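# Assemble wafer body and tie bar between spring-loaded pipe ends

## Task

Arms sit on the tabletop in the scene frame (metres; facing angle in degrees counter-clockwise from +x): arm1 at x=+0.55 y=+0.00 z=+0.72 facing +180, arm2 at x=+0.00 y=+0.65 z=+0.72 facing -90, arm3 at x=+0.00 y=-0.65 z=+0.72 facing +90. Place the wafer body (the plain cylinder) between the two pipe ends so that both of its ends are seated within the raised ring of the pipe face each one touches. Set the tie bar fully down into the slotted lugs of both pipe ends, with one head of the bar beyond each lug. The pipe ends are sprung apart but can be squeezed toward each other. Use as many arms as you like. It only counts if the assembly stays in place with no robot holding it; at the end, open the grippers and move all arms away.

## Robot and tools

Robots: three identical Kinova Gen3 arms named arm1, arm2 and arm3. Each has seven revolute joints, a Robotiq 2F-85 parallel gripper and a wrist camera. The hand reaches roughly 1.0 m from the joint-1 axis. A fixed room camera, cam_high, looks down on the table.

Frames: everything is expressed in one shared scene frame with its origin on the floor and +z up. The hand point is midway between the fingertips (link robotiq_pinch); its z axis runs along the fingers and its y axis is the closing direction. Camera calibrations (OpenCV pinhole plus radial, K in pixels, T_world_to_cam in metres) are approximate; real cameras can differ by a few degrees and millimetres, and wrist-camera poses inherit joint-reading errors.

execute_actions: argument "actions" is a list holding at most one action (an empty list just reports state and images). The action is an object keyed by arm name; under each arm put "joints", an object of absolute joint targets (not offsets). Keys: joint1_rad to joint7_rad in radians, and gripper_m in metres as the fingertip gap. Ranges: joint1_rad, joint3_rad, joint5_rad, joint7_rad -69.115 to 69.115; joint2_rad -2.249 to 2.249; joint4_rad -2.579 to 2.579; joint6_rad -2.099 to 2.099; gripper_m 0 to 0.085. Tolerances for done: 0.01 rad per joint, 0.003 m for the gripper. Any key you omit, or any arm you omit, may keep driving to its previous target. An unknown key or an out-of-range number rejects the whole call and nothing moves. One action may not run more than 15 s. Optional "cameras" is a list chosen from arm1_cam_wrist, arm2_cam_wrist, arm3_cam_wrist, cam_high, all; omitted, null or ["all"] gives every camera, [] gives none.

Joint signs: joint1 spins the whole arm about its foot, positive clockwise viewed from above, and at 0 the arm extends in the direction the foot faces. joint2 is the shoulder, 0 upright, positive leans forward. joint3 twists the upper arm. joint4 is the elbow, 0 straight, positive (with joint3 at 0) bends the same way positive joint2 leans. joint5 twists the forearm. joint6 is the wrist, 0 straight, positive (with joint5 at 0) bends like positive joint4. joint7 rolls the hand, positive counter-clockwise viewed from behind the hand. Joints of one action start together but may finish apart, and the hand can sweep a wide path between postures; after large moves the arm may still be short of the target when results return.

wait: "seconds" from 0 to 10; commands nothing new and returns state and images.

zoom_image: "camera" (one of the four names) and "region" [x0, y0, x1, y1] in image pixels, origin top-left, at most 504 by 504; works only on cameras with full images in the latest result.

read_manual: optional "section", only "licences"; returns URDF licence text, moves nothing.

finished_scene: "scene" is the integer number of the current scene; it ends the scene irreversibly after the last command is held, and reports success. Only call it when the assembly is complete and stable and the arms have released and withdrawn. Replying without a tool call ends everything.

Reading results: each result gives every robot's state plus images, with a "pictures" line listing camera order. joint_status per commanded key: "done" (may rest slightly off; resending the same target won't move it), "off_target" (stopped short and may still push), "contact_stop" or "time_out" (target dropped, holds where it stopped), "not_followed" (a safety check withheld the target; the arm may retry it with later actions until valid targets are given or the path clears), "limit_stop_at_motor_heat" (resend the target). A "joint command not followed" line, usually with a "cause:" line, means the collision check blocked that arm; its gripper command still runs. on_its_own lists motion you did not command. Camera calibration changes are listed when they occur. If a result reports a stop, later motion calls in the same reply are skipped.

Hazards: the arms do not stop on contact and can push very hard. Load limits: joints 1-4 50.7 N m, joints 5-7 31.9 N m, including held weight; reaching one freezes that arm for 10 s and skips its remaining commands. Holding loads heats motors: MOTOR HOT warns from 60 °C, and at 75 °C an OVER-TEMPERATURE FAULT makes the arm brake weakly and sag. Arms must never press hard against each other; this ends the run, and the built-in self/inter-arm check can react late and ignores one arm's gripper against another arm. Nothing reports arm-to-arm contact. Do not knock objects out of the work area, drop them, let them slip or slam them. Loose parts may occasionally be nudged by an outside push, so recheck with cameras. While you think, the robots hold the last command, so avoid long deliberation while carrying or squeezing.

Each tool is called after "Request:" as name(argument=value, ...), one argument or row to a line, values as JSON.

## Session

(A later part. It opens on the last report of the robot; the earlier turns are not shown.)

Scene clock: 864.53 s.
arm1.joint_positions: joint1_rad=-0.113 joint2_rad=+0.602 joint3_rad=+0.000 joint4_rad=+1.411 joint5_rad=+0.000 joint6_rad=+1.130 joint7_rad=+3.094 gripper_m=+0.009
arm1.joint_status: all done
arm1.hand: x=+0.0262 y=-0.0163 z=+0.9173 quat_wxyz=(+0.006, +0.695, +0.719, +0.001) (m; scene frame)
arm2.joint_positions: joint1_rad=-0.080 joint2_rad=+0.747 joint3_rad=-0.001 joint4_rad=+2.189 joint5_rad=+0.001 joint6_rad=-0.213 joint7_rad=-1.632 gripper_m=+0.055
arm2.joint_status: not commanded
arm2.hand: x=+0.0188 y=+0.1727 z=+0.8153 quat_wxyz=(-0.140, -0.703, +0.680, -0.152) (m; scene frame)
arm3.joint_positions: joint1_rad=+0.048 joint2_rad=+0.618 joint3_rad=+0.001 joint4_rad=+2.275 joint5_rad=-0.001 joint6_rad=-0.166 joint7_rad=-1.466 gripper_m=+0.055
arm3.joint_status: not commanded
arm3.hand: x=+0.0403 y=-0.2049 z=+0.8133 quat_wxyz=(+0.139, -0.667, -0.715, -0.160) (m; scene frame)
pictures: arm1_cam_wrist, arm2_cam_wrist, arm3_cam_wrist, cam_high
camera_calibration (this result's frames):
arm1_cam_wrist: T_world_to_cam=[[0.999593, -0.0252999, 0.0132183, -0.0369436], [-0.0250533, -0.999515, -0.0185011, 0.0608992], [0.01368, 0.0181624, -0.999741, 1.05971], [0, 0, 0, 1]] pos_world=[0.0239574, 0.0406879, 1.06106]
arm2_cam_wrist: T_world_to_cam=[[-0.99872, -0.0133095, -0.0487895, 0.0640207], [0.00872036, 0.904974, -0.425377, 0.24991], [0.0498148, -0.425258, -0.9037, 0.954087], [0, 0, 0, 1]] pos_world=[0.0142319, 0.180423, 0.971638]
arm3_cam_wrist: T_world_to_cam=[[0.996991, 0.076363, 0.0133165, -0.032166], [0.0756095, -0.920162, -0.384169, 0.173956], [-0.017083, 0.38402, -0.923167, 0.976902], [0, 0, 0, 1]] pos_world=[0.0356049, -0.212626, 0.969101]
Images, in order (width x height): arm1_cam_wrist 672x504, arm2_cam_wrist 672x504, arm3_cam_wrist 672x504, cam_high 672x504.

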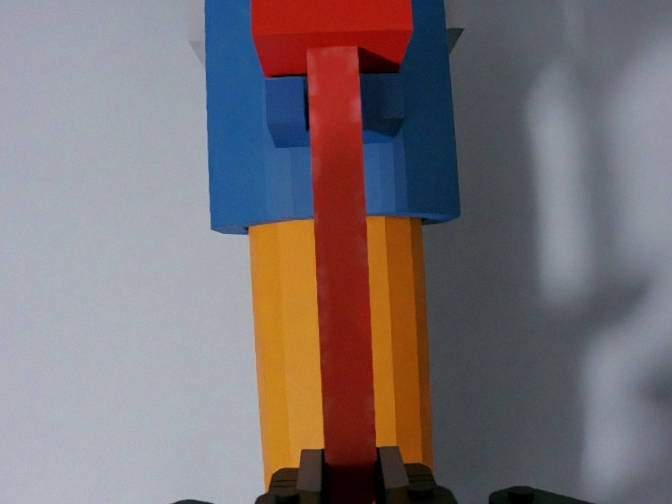

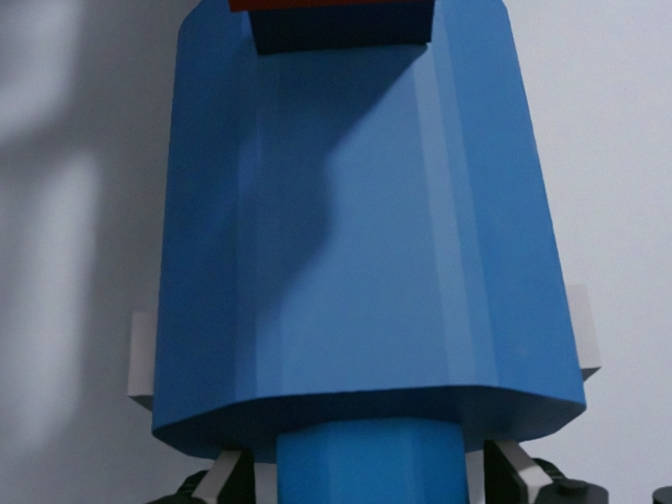

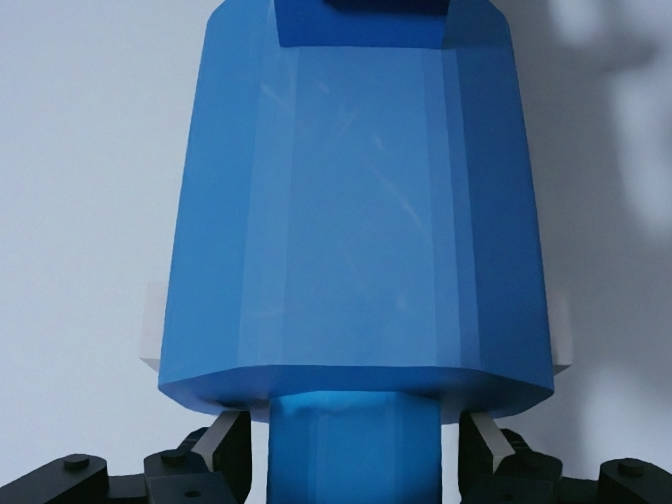

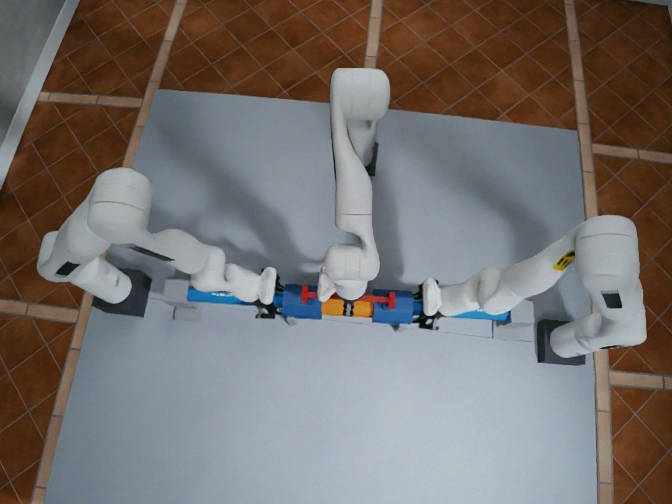

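Request:
execute_actions(
  actions=[
    {"arm1": {"joints": {"joint1_rad": -0.1125, "joint2_rad": 0.6141, "joint4_rad": 1.4296, "joint6_rad": 1.0979, "joint7_rad": 3.094}}},
  ],
)

Request:
zoom_image(
  camera="cam_high",
  region=[365, 280, 415, 320],
)

Request:
zoom_image(
  camera="arm1_cam_wrist",
  region=[240, 20, 430, 170],
)

Scene clock: 875.70 s.
arm1.joint_positions: joint1_rad=-0.112 joint2_rad=+0.615 joint3_rad=+0.000 joint4_rad=+1.430 joint5_rad=+0.000 joint6_rad=+1.098 joint7_rad=+3.094 gripper_m=+0.009
arm1.joint_status: all done
arm1.hand: x=+0.0263 y=-0.0164 z=+0.9053 quat_wxyz=(+0.006, +0.695, +0.719, +0.001) (m; scene frame)
arm2.joint_positions: joint1_rad=-0.080 joint2_rad=+0.747 joint3_rad=-0.001 joint4_rad=+2.189 joint5_rad=+0.001 joint6_rad=-0.213 joint7_rad=-1.632 gripper_m=+0.055
arm2.joint_status: not commanded
arm2.hand: x=+0.0188 y=+0.1727 z=+0.8153 quat_wxyz=(-0.140, -0.703, +0.680, -0.152) (m; scene frame)
arm3.joint_positions: joint1_rad=+0.048 joint2_rad=+0.618 joint3_rad=+0.001 joint4_rad=+2.275 joint5_rad=-0.001 joint6_rad=-0.166 joint7_rad=-1.466 gripper_m=+0.055
arm3.joint_status: not commanded
arm3.hand: x=+0.0403 y=-0.2049 z=+0.8133 quat_wxyz=(+0.139, -0.667, -0.715, -0.160) (m; scene frame)
pictures: arm1_cam_wrist, arm2_cam_wrist, arm3_cam_wrist, cam_high
camera_calibration (this result's frames):
arm1_cam_wrist: T_world_to_cam=[[0.999592, -0.0253204, 0.0132105, -0.0368749], [-0.0250738, -0.999514, -0.0185116, 0.0606109], [0.0136728, 0.0181728, -0.999741, 1.04771], [0, 0, 0, 1]] pos_world=[0.0240545, 0.0406081, 1.04904]
arm2_cam_wrist: T_world_to_cam=[[-0.99872, -0.0133094, -0.0487895, 0.0640207], [0.00872043, 0.904974, -0.425377, 0.24991], [0.0498147, -0.425258, -0.9037, 0.954087], [0, 0, 0, 1]] pos_world=[0.0142319, 0.180423, 0.971638]
arm3_cam_wrist: T_world_to_cam=[[0.996991, 0.076363, 0.0133164, -0.0321659], [0.0756096, -0.920162, -0.384169, 0.173957], [-0.017083, 0.38402, -0.923167, 0.976902], [0, 0, 0, 1]] pos_world=[0.0356048, -0.212626, 0.969101]
Images, in order (width x height): arm1_cam_wrist 672x504, arm2_cam_wrist 672x504, arm3_cam_wrist 672x504, cam_high 672x504.

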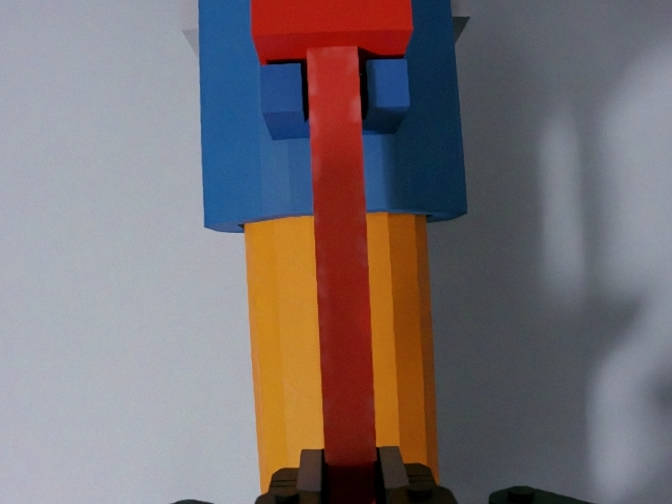

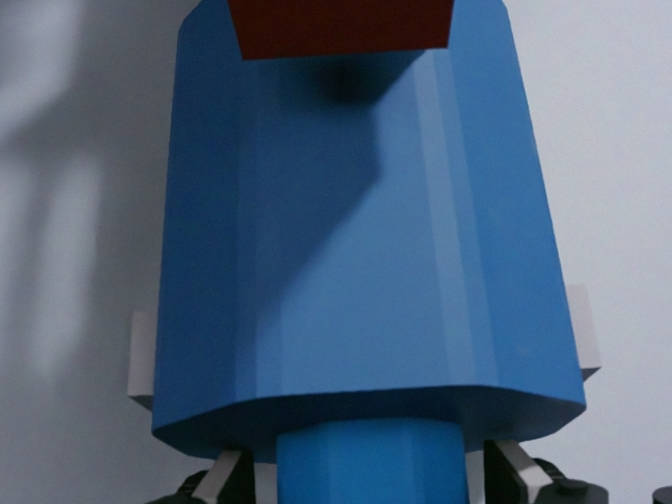

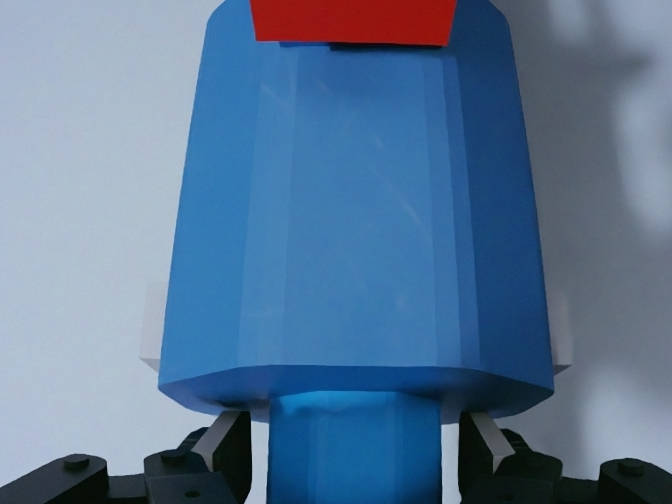

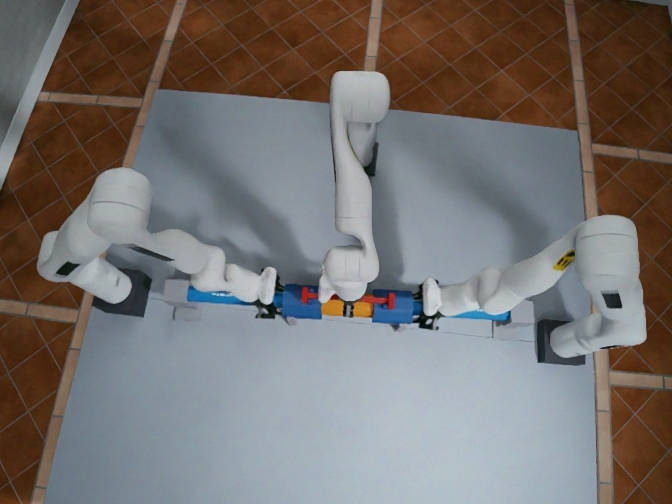

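Region (365, 280, 415, 320) of cam_high's 672x504 image, scaled by 10.080, with more detail than that image has; it fills the top 403 rows of this view, and the rest is white.

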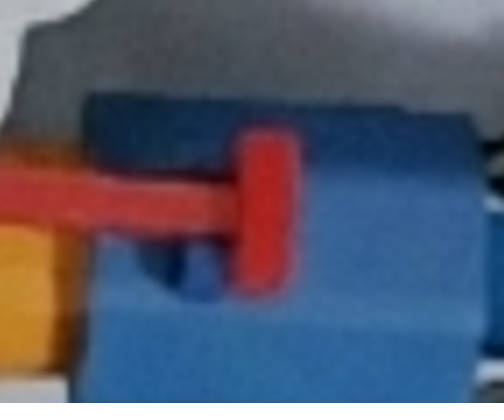

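Region (240, 20, 430, 170) of arm1_cam_wrist's 672x504 image, scaled by 2.653; it fills the top 398 rows of this view, and the rest is white.

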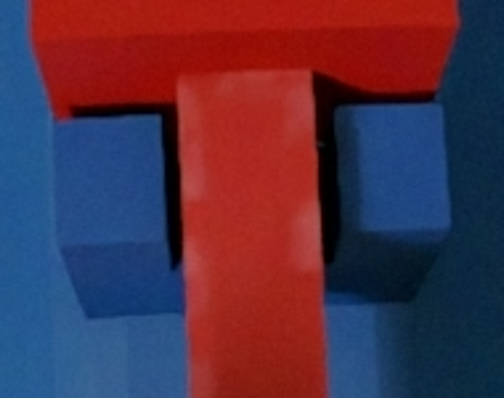

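Request:
execute_actions(
  actions=[
    {"arm1": {"joints": {"joint2_rad": 0.6184, "joint4_rad": 1.4358, "joint6_rad": 1.0874}}},
  ],
  cameras=["arm1_cam_wrist", "arm2_cam_wrist", "arm3_cam_wrist"],
)

Request:
zoom_image(
  camera="arm1_cam_wrist",
  region=[240, 20, 430, 170],
)

Scene clock: 888.03 s.
arm1.joint_positions: joint1_rad=-0.112 joint2_rad=+0.620 joint3_rad=+0.000 joint4_rad=+1.436 joint5_rad=+0.000 joint6_rad=+1.087 joint7_rad=+3.094 gripper_m=+0.009
arm1.joint_status: all done
arm1.hand: x=+0.0264 y=-0.0164 z=+0.9013 quat_wxyz=(+0.006, +0.695, +0.719, +0.001) (m; scene frame)
arm2.joint_positions: joint1_rad=-0.080 joint2_rad=+0.747 joint3_rad=-0.001 joint4_rad=+2.189 joint5_rad=+0.001 joint6_rad=-0.213 joint7_rad=-1.632 gripper_m=+0.055
arm2.joint_status: not commanded
arm2.hand: x=+0.0188 y=+0.1727 z=+0.8153 quat_wxyz=(-0.140, -0.703, +0.680, -0.152) (m; scene frame)
arm3.joint_positions: joint1_rad=+0.048 joint2_rad=+0.618 joint3_rad=+0.001 joint4_rad=+2.275 joint5_rad=-0.001 joint6_rad=-0.166 joint7_rad=-1.466 gripper_m=+0.055
arm3.joint_status: not commanded
arm3.hand: x=+0.0403 y=-0.2049 z=+0.8133 quat_wxyz=(+0.139, -0.667, -0.715, -0.160) (m; scene frame)
pictures: arm1_cam_wrist, arm2_cam_wrist, arm3_cam_wrist
camera_calibration (this result's frames):
arm1_cam_wrist: T_world_to_cam=[[0.999592, -0.0253219, 0.0132139, -0.0369081], [-0.0250752, -0.999514, -0.0185139, 0.0605168], [0.0136763, 0.018175, -0.999741, 1.04373], [0, 0, 0, 1]] pos_world=[0.0241362, 0.0405831, 1.04507]
arm2_cam_wrist: T_world_to_cam=[[-0.99872, -0.0133095, -0.0487894, 0.0640207], [0.00872033, 0.904974, -0.425377, 0.24991], [0.0498147, -0.425258, -0.9037, 0.954087], [0, 0, 0, 1]] pos_world=[0.0142319, 0.180423, 0.971638]
arm3_cam_wrist: T_world_to_cam=[[0.996991, 0.0763631, 0.0133164, -0.0321658], [0.0756097, -0.920162, -0.384169, 0.173957], [-0.0170831, 0.38402, -0.923167, 0.976902], [0, 0, 0, 1]] pos_world=[0.0356048, -0.212626, 0.969101]
Images, in order (width x height): arm1_cam_wrist 672x504, arm2_cam_wrist 672x504, arm3_cam_wrist 672x504.

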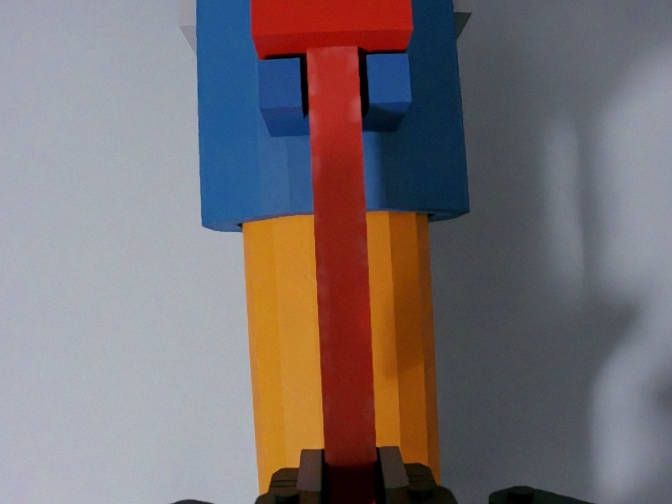

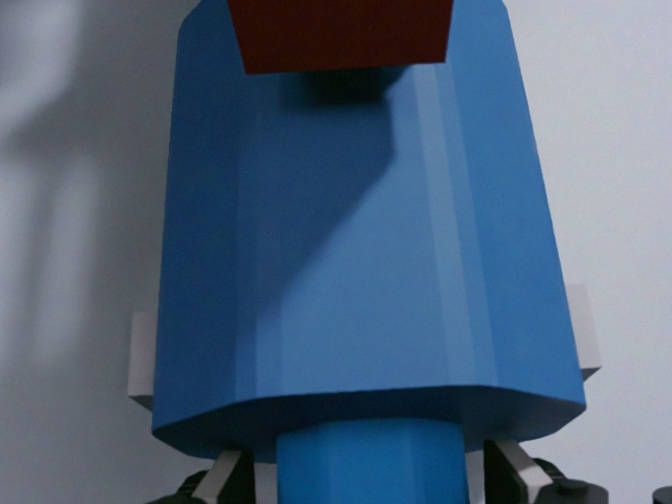

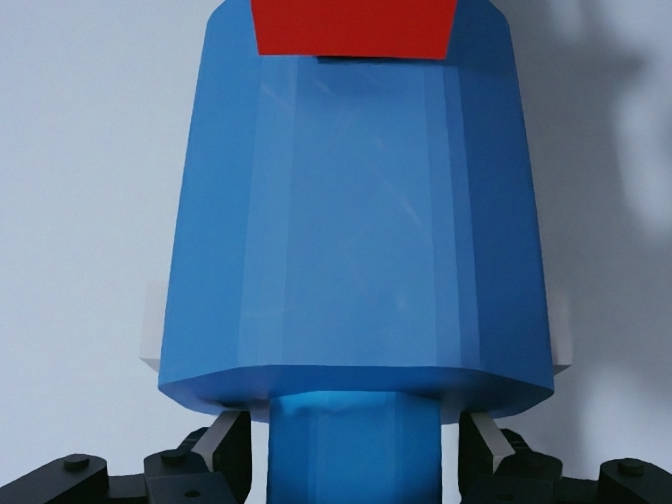

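Region (240, 20, 430, 170) of arm1_cam_wrist's 672x504 image, scaled by 2.653; it fills the top 398 rows of this view, and the rest is white.

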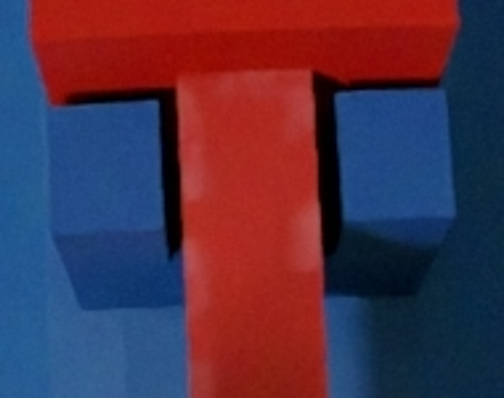

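Request:
execute_actions(
  actions=[
    {"arm1": {"joints": {"joint2_rad": 0.6227, "joint4_rad": 1.442, "joint6_rad": 1.0769}}},
  ],
  cameras=["arm1_cam_wrist", "arm2_cam_wrist", "arm3_cam_wrist"],
)

Scene clock: 894.57 s.
arm1.joint_positions: joint1_rad=-0.113 joint2_rad=+0.622 joint3_rad=+0.000 joint4_rad=+1.442 joint5_rad=+0.000 joint6_rad=+1.077 joint7_rad=+3.094 gripper_m=+0.009
arm1.joint_status: all done
arm1.hand: x=+0.0262 y=-0.0165 z=+0.8982 quat_wxyz=(+0.006, +0.695, +0.719, +0.000) (m; scene frame)
arm2.joint_positions: joint1_rad=-0.080 joint2_rad=+0.747 joint3_rad=-0.001 joint4_rad=+2.189 joint5_rad=+0.001 joint6_rad=-0.213 joint7_rad=-1.632 gripper_m=+0.055
arm2.joint_status: not commanded
arm2.hand: x=+0.0188 y=+0.1727 z=+0.8153 quat_wxyz=(-0.140, -0.703, +0.680, -0.152) (m; scene frame)
arm3.joint_positions: joint1_rad=+0.048 joint2_rad=+0.618 joint3_rad=+0.001 joint4_rad=+2.275 joint5_rad=-0.001 joint6_rad=-0.166 joint7_rad=-1.466 gripper_m=+0.055
arm3.joint_status: not commanded
arm3.hand: x=+0.0403 y=-0.2049 z=+0.8133 quat_wxyz=(+0.139, -0.667, -0.715, -0.160) (m; scene frame)
pictures: arm1_cam_wrist, arm2_cam_wrist, arm3_cam_wrist
camera_calibration (this result's frames):
arm1_cam_wrist: T_world_to_cam=[[0.999616, -0.0251433, 0.0116684, -0.0352995], [-0.0249243, -0.999517, -0.0185486, 0.060464], [0.0121291, 0.0182507, -0.99976, 1.04068], [0, 0, 0, 1]] pos_world=[0.0241704, 0.0405541, 1.04197]
arm2_cam_wrist: T_world_to_cam=[[-0.99872, -0.0133084, -0.0487892, 0.0640198], [0.00872127, 0.904974, -0.425378, 0.249911], [0.049814, -0.425259, -0.9037, 0.954087], [0, 0, 0, 1]] pos_world=[0.0142314, 0.180423, 0.971638]
arm3_cam_wrist: T_world_to_cam=[[0.996989, 0.0763865, 0.0133096, -0.032145], [0.075629, -0.920168, -0.38415, 0.173933], [-0.0170969, 0.384, -0.923175, 0.976897], [0, 0, 0, 1]] pos_world=[0.0355957, -0.212626, 0.969091]
Images, in order (width x height): arm1_cam_wrist 672x504, arm2_cam_wrist 672x504, arm3_cam_wrist 672x504.

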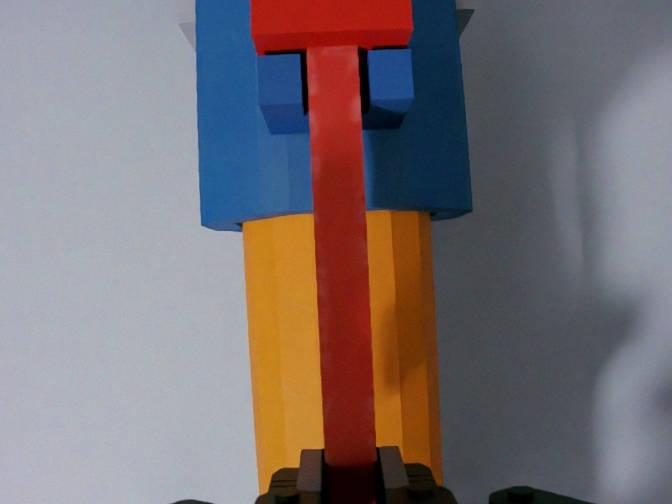

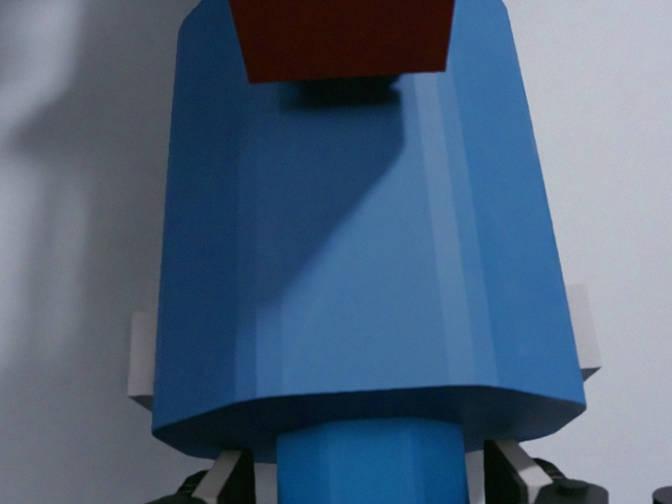

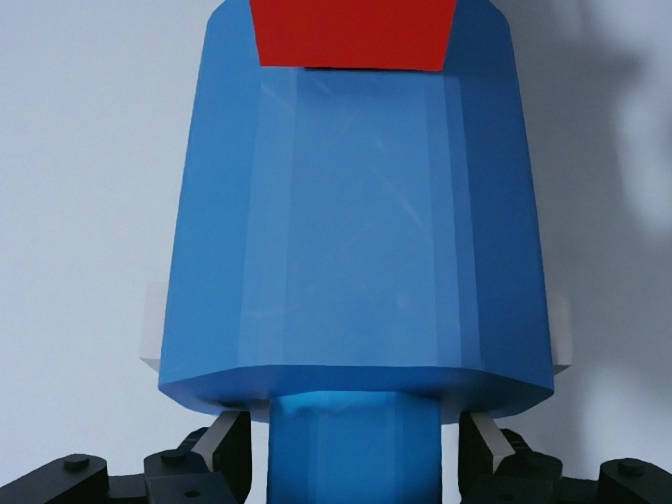

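Request:
execute_actions(
  actions=[
    {"arm1": {"joints": {"gripper_m": 0.04}}},
  ],
  cameras=["arm1_cam_wrist", "arm2_cam_wrist", "arm3_cam_wrist"],
)

Scene clock: 899.43 s.
arm1.joint_positions: joint1_rad=-0.113 joint2_rad=+0.623 joint3_rad=+0.000 joint4_rad=+1.442 joint5_rad=+0.000 joint6_rad=+1.077 joint7_rad=+3.094 gripper_m=+0.040
arm1.joint_status: all done
arm1.hand: x=+0.0261 y=-0.0165 z=+0.8981 quat_wxyz=(+0.006, +0.695, +0.719, +0.000) (m; scene frame)
arm2.joint_positions: joint1_rad=-0.080 joint2_rad=+0.747 joint3_rad=-0.001 joint4_rad=+2.189 joint5_rad=+0.001 joint6_rad=-0.213 joint7_rad=-1.632 gripper_m=+0.055
arm2.joint_status: not commanded
arm2.hand: x=+0.0188 y=+0.1727 z=+0.8153 quat_wxyz=(-0.140, -0.703, +0.680, -0.152) (m; scene frame)
arm3.joint_positions: joint1_rad=+0.048 joint2_rad=+0.618 joint3_rad=+0.001 joint4_rad=+2.275 joint5_rad=-0.001 joint6_rad=-0.166 joint7_rad=-1.466 gripper_m=+0.055
arm3.joint_status: not commanded
arm3.hand: x=+0.0403 y=-0.2049 z=+0.8133 quat_wxyz=(+0.139, -0.667, -0.715, -0.160) (m; scene frame)
pictures: arm1_cam_wrist, arm2_cam_wrist, arm3_cam_wrist
camera_calibration (this result's frames):
arm1_cam_wrist: T_world_to_cam=[[0.999613, -0.0253404, 0.011518, -0.0350493], [-0.0251267, -0.999516, -0.0183386, 0.0602459], [0.0119771, 0.0180421, -0.999765, 1.04058], [0, 0, 0, 1]] pos_world=[0.0240864, 0.0405543, 1.04184]
arm2_cam_wrist: T_world_to_cam=[[-0.99872, -0.013309, -0.0487895, 0.0640205], [0.00872088, 0.904974, -0.425379, 0.249912], [0.0498145, -0.42526, -0.903699, 0.954086], [0, 0, 0, 1]] pos_world=[0.0142317, 0.180423, 0.971638]
arm3_cam_wrist: T_world_to_cam=[[0.996991, 0.0763721, 0.0133076, -0.0321537], [0.0756158, -0.92019, -0.3841, 0.173874], [-0.0170889, 0.38395, -0.923196, 0.976867], [0, 0, 0, 1]] pos_world=[0.035603, -0.212616, 0.969052]
Images, in order (width x height): arm1_cam_wrist 672x504, arm2_cam_wrist 672x504, arm3_cam_wrist 672x504.

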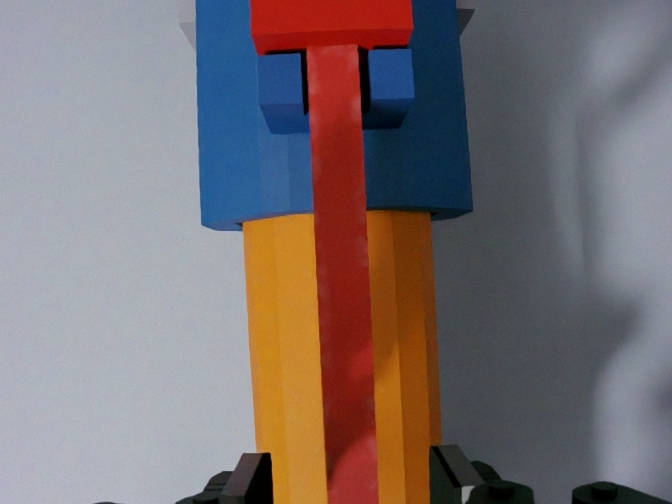

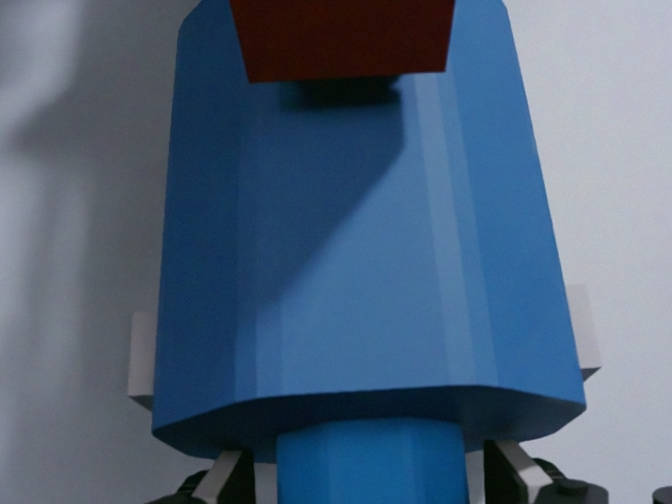

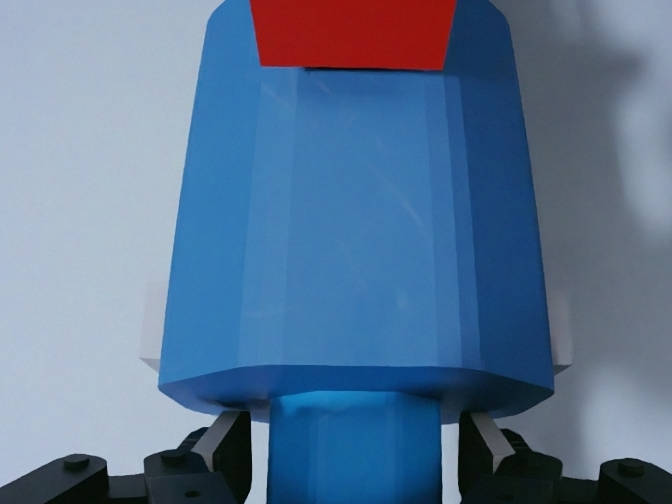

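Request:
execute_actions(
  actions=[
    {"arm1": {"joints": {"joint2_rad": 0.5759, "joint4_rad": 1.3551, "joint6_rad": 1.2106}}, "arm2": {"joints": {"joint1_rad": -0.0845, "joint2_rad": 0.729, "joint4_rad": 2.3215, "joint6_rad": -0.3452}}, "arm3": {"joints": {"joint1_rad": 0.0555, "joint2_rad": 0.5718, "joint4_rad": 2.424, "joint6_rad": -0.2905}}},
  ],
)

Scene clock: 908.93 s.
arm1.joint_positions: joint1_rad=-0.112 joint2_rad=+0.576 joint3_rad=+0.000 joint4_rad=+1.355 joint5_rad=+0.000 joint6_rad=+1.211 joint7_rad=+3.094 gripper_m=+0.040
arm1.joint_status: all done
arm1.hand: x=+0.0245 y=-0.0162 z=+0.9474 quat_wxyz=(+0.006, +0.695, +0.719, +0.000) (m; scene frame)
arm2.joint_positions: joint1_rad=-0.084 joint2_rad=+0.729 joint3_rad=+0.000 joint4_rad=+2.321 joint5_rad=+0.000 joint6_rad=-0.345 joint7_rad=-1.633 gripper_m=+0.055
arm2.joint_status: all done
arm2.hand: x=+0.0173 y=+0.2092 z=+0.8172 quat_wxyz=(-0.145, -0.703, +0.678, -0.159) (m; scene frame)
arm3.joint_positions: joint1_rad=+0.055 joint2_rad=+0.572 joint3_rad=+0.000 joint4_rad=+2.424 joint5_rad=+0.000 joint6_rad=-0.291 joint7_rad=-1.465 gripper_m=+0.055
arm3.joint_status: all done
arm3.hand: x=+0.0415 y=-0.2470 z=+0.8201 quat_wxyz=(+0.145, -0.667, -0.711, -0.168) (m; scene frame)
pictures: arm1_cam_wrist, arm2_cam_wrist, arm3_cam_wrist, cam_high
camera_calibration (this result's frames):
arm1_cam_wrist: T_world_to_cam=[[0.999612, -0.0253403, 0.0115221, -0.03405], [-0.0251264, -0.999516, -0.0183389, 0.0613936], [0.0119812, 0.0180422, -0.999765, 1.0899], [0, 0, 0, 1]] pos_world=[0.0225211, 0.0408368, 1.09116]
arm2_cam_wrist: T_world_to_cam=[[-0.99859, -0.017445, -0.0501437, 0.0650483], [0.00642672, 0.897811, -0.440333, 0.23149], [0.0527012, -0.440034, -0.896433, 0.968506], [0, 0, 0, 1]] pos_world=[0.0124274, 0.219477, 0.973395]
arm3_cam_wrist: T_world_to_cam=[[0.997371, 0.0707623, 0.0156061, -0.0334571], [0.071033, -0.912176, -0.403594, 0.155828], [-0.0143237, 0.403642, -0.914805, 0.997228], [0, 0, 0, 1]] pos_world=[0.0365842, -0.258013, 0.975683]
Images, in order (width x height): arm1_cam_wrist 672x504, arm2_cam_wrist 672x504, arm3_cam_wrist 672x504, cam_high 672x504.

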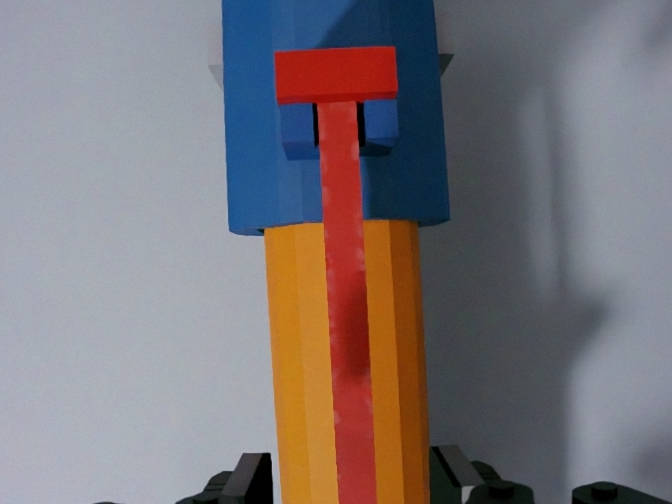

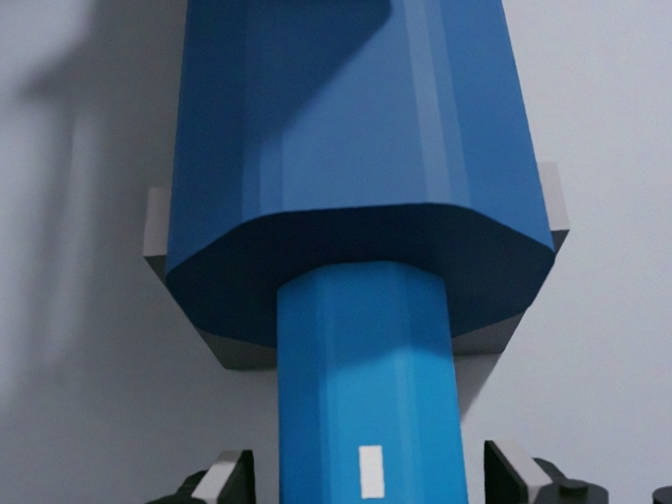

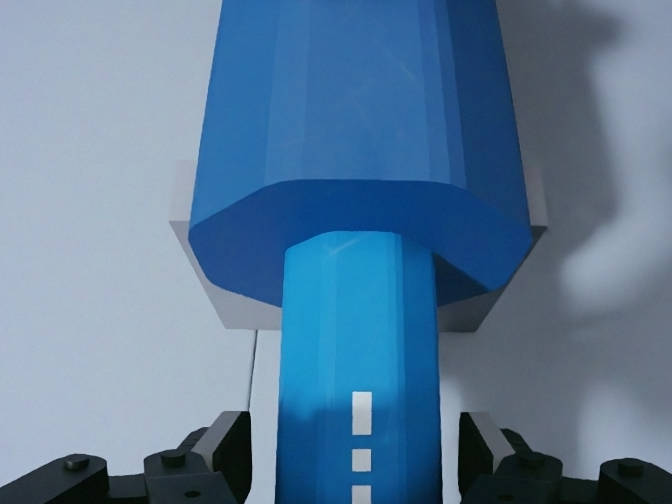

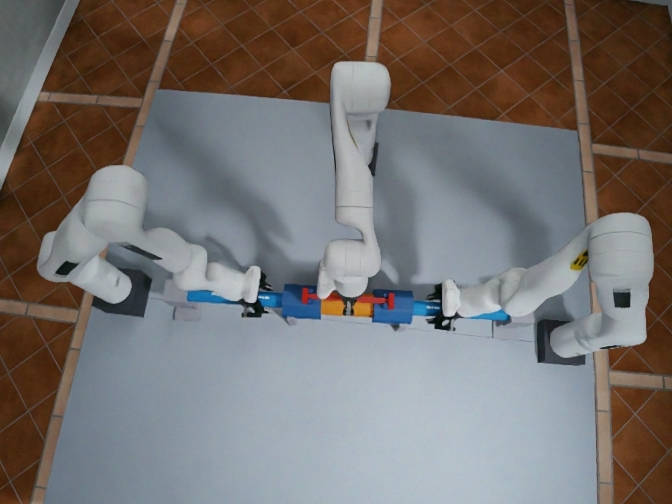

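Request:
execute_actions(
  actions=[
    {"arm1": {"joints": {"joint2_rad": 0.0, "joint4_rad": 1.8, "joint6_rad": 1.34}}, "arm2": {"joints": {"joint2_rad": -0.1, "joint4_rad": 2.2, "joint6_rad": 0.6}}, "arm3": {"joints": {"joint2_rad": -0.159, "joint4_rad": 2.1725, "joint6_rad": 0.6046}}},
  ],
)

Request:
zoom_image(
  camera="cam_high",
  region=[270, 270, 430, 340],
)

Scene clock: 923.77 s.
arm1.joint_positions: joint1_rad=-0.112 joint2_rad=+0.000 joint3_rad=+0.000 joint4_rad=+1.800 joint5_rad=+0.000 joint6_rad=+1.340 joint7_rad=+3.094 gripper_m=+0.040
arm1.joint_status: all done
arm1.hand: x=+0.2395 y=+0.0023 z=+1.0564 quat_wxyz=(+0.005, +0.695, +0.719, +0.000) (m; scene frame)
arm2.joint_positions: joint1_rad=-0.084 joint2_rad=-0.100 joint3_rad=+0.000 joint4_rad=+2.200 joint5_rad=+0.000 joint6_rad=+0.600 joint7_rad=-1.633 gripper_m=+0.055
arm2.joint_status: all done
arm2.hand: x=+0.0139 y=+0.2866 z=+1.0772 quat_wxyz=(-0.147, -0.703, +0.677, -0.161) (m; scene frame)
arm3.joint_positions: joint1_rad=+0.056 joint2_rad=-0.159 joint3_rad=+0.000 joint4_rad=+2.172 joint5_rad=+0.000 joint6_rad=+0.605 joint7_rad=-1.465 gripper_m=+0.055
arm3.joint_status: all done
arm3.hand: x=+0.0402 y=-0.2817 z=+1.0702 quat_wxyz=(+0.173, -0.660, -0.704, -0.200) (m; scene frame)
pictures: arm1_cam_wrist, arm2_cam_wrist, arm3_cam_wrist, cam_high
camera_calibration (this result's frames):
arm1_cam_wrist: T_world_to_cam=[[0.999629, -0.025353, 0.0099446, -0.248118], [-0.0251694, -0.999518, -0.0181701, 0.0870756], [0.0104005, 0.0179131, -0.999785, 1.19636], [0, 0, 0, 1]] pos_world=[0.237775, 0.0593127, 1.20015]
arm2_cam_wrist: T_world_to_cam=[[-0.998564, -0.017777, -0.0505351, 0.0765327], [0.006568, 0.895591, -0.44483, 0.281942], [0.0531666, -0.444523, -0.894188, 1.23465], [0, 0, 0, 1]] pos_world=[0.00892864, 0.297688, 1.2333]
arm3_cam_wrist: T_world_to_cam=[[0.997304, 0.0688975, 0.0252646, -0.0445481], [0.0725424, -0.87362, -0.48117, 0.31906], [-0.0110798, 0.481706, -0.876263, 1.22064], [0, 0, 0, 1]] pos_world=[0.034807, -0.306181, 1.22425]
Images, in order (width x height): arm1_cam_wrist 672x504, arm2_cam_wrist 672x504, arm3_cam_wrist 672x504, cam_high 672x504.

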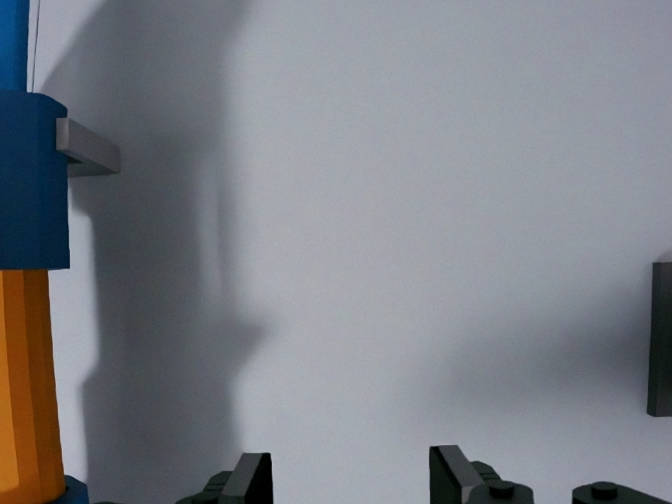

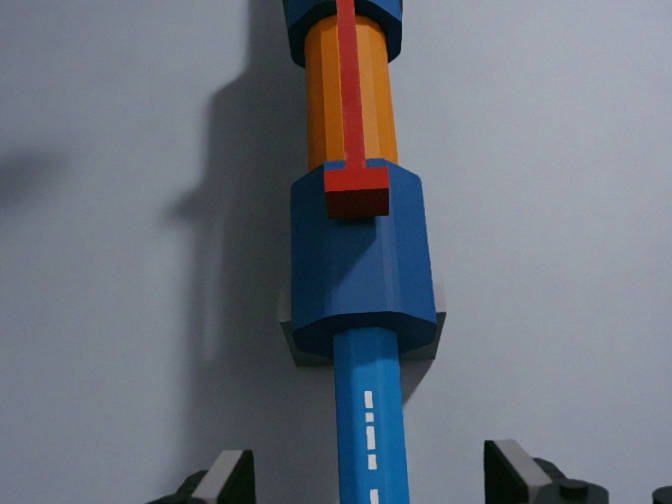

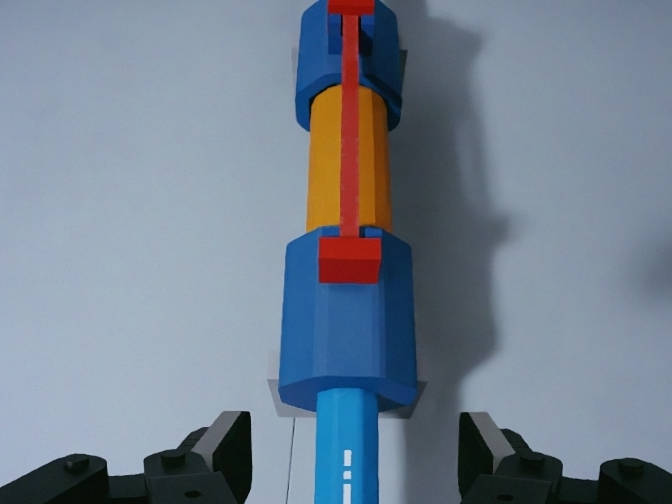

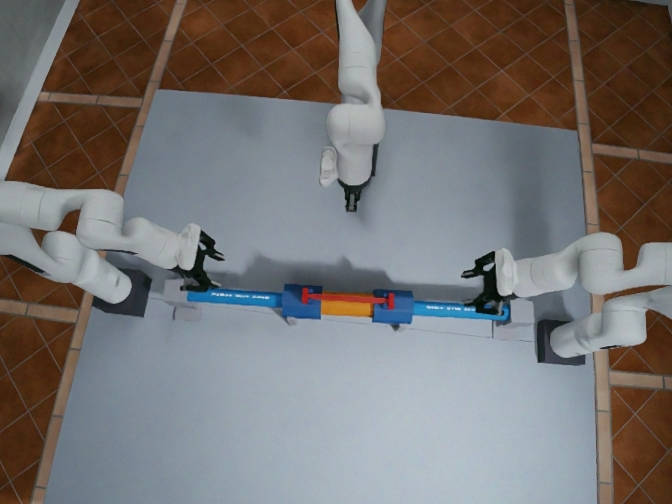

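Region (270, 270, 430, 340) of cam_high's 672x504 image, scaled by 3.150, with more detail than that image has; it fills the top 220 rows of this view, and the rest is white.

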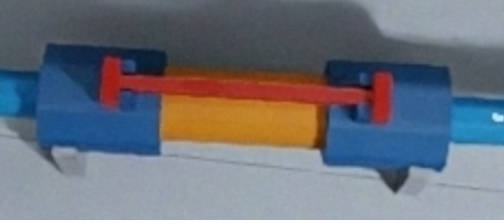

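Scene 1 looks complete: the wafer is in both rings, the bar is seated in both slots, and the arms are clear.

Request:
finished_scene(
  scene=1,
)

The scene is finished: the task was done.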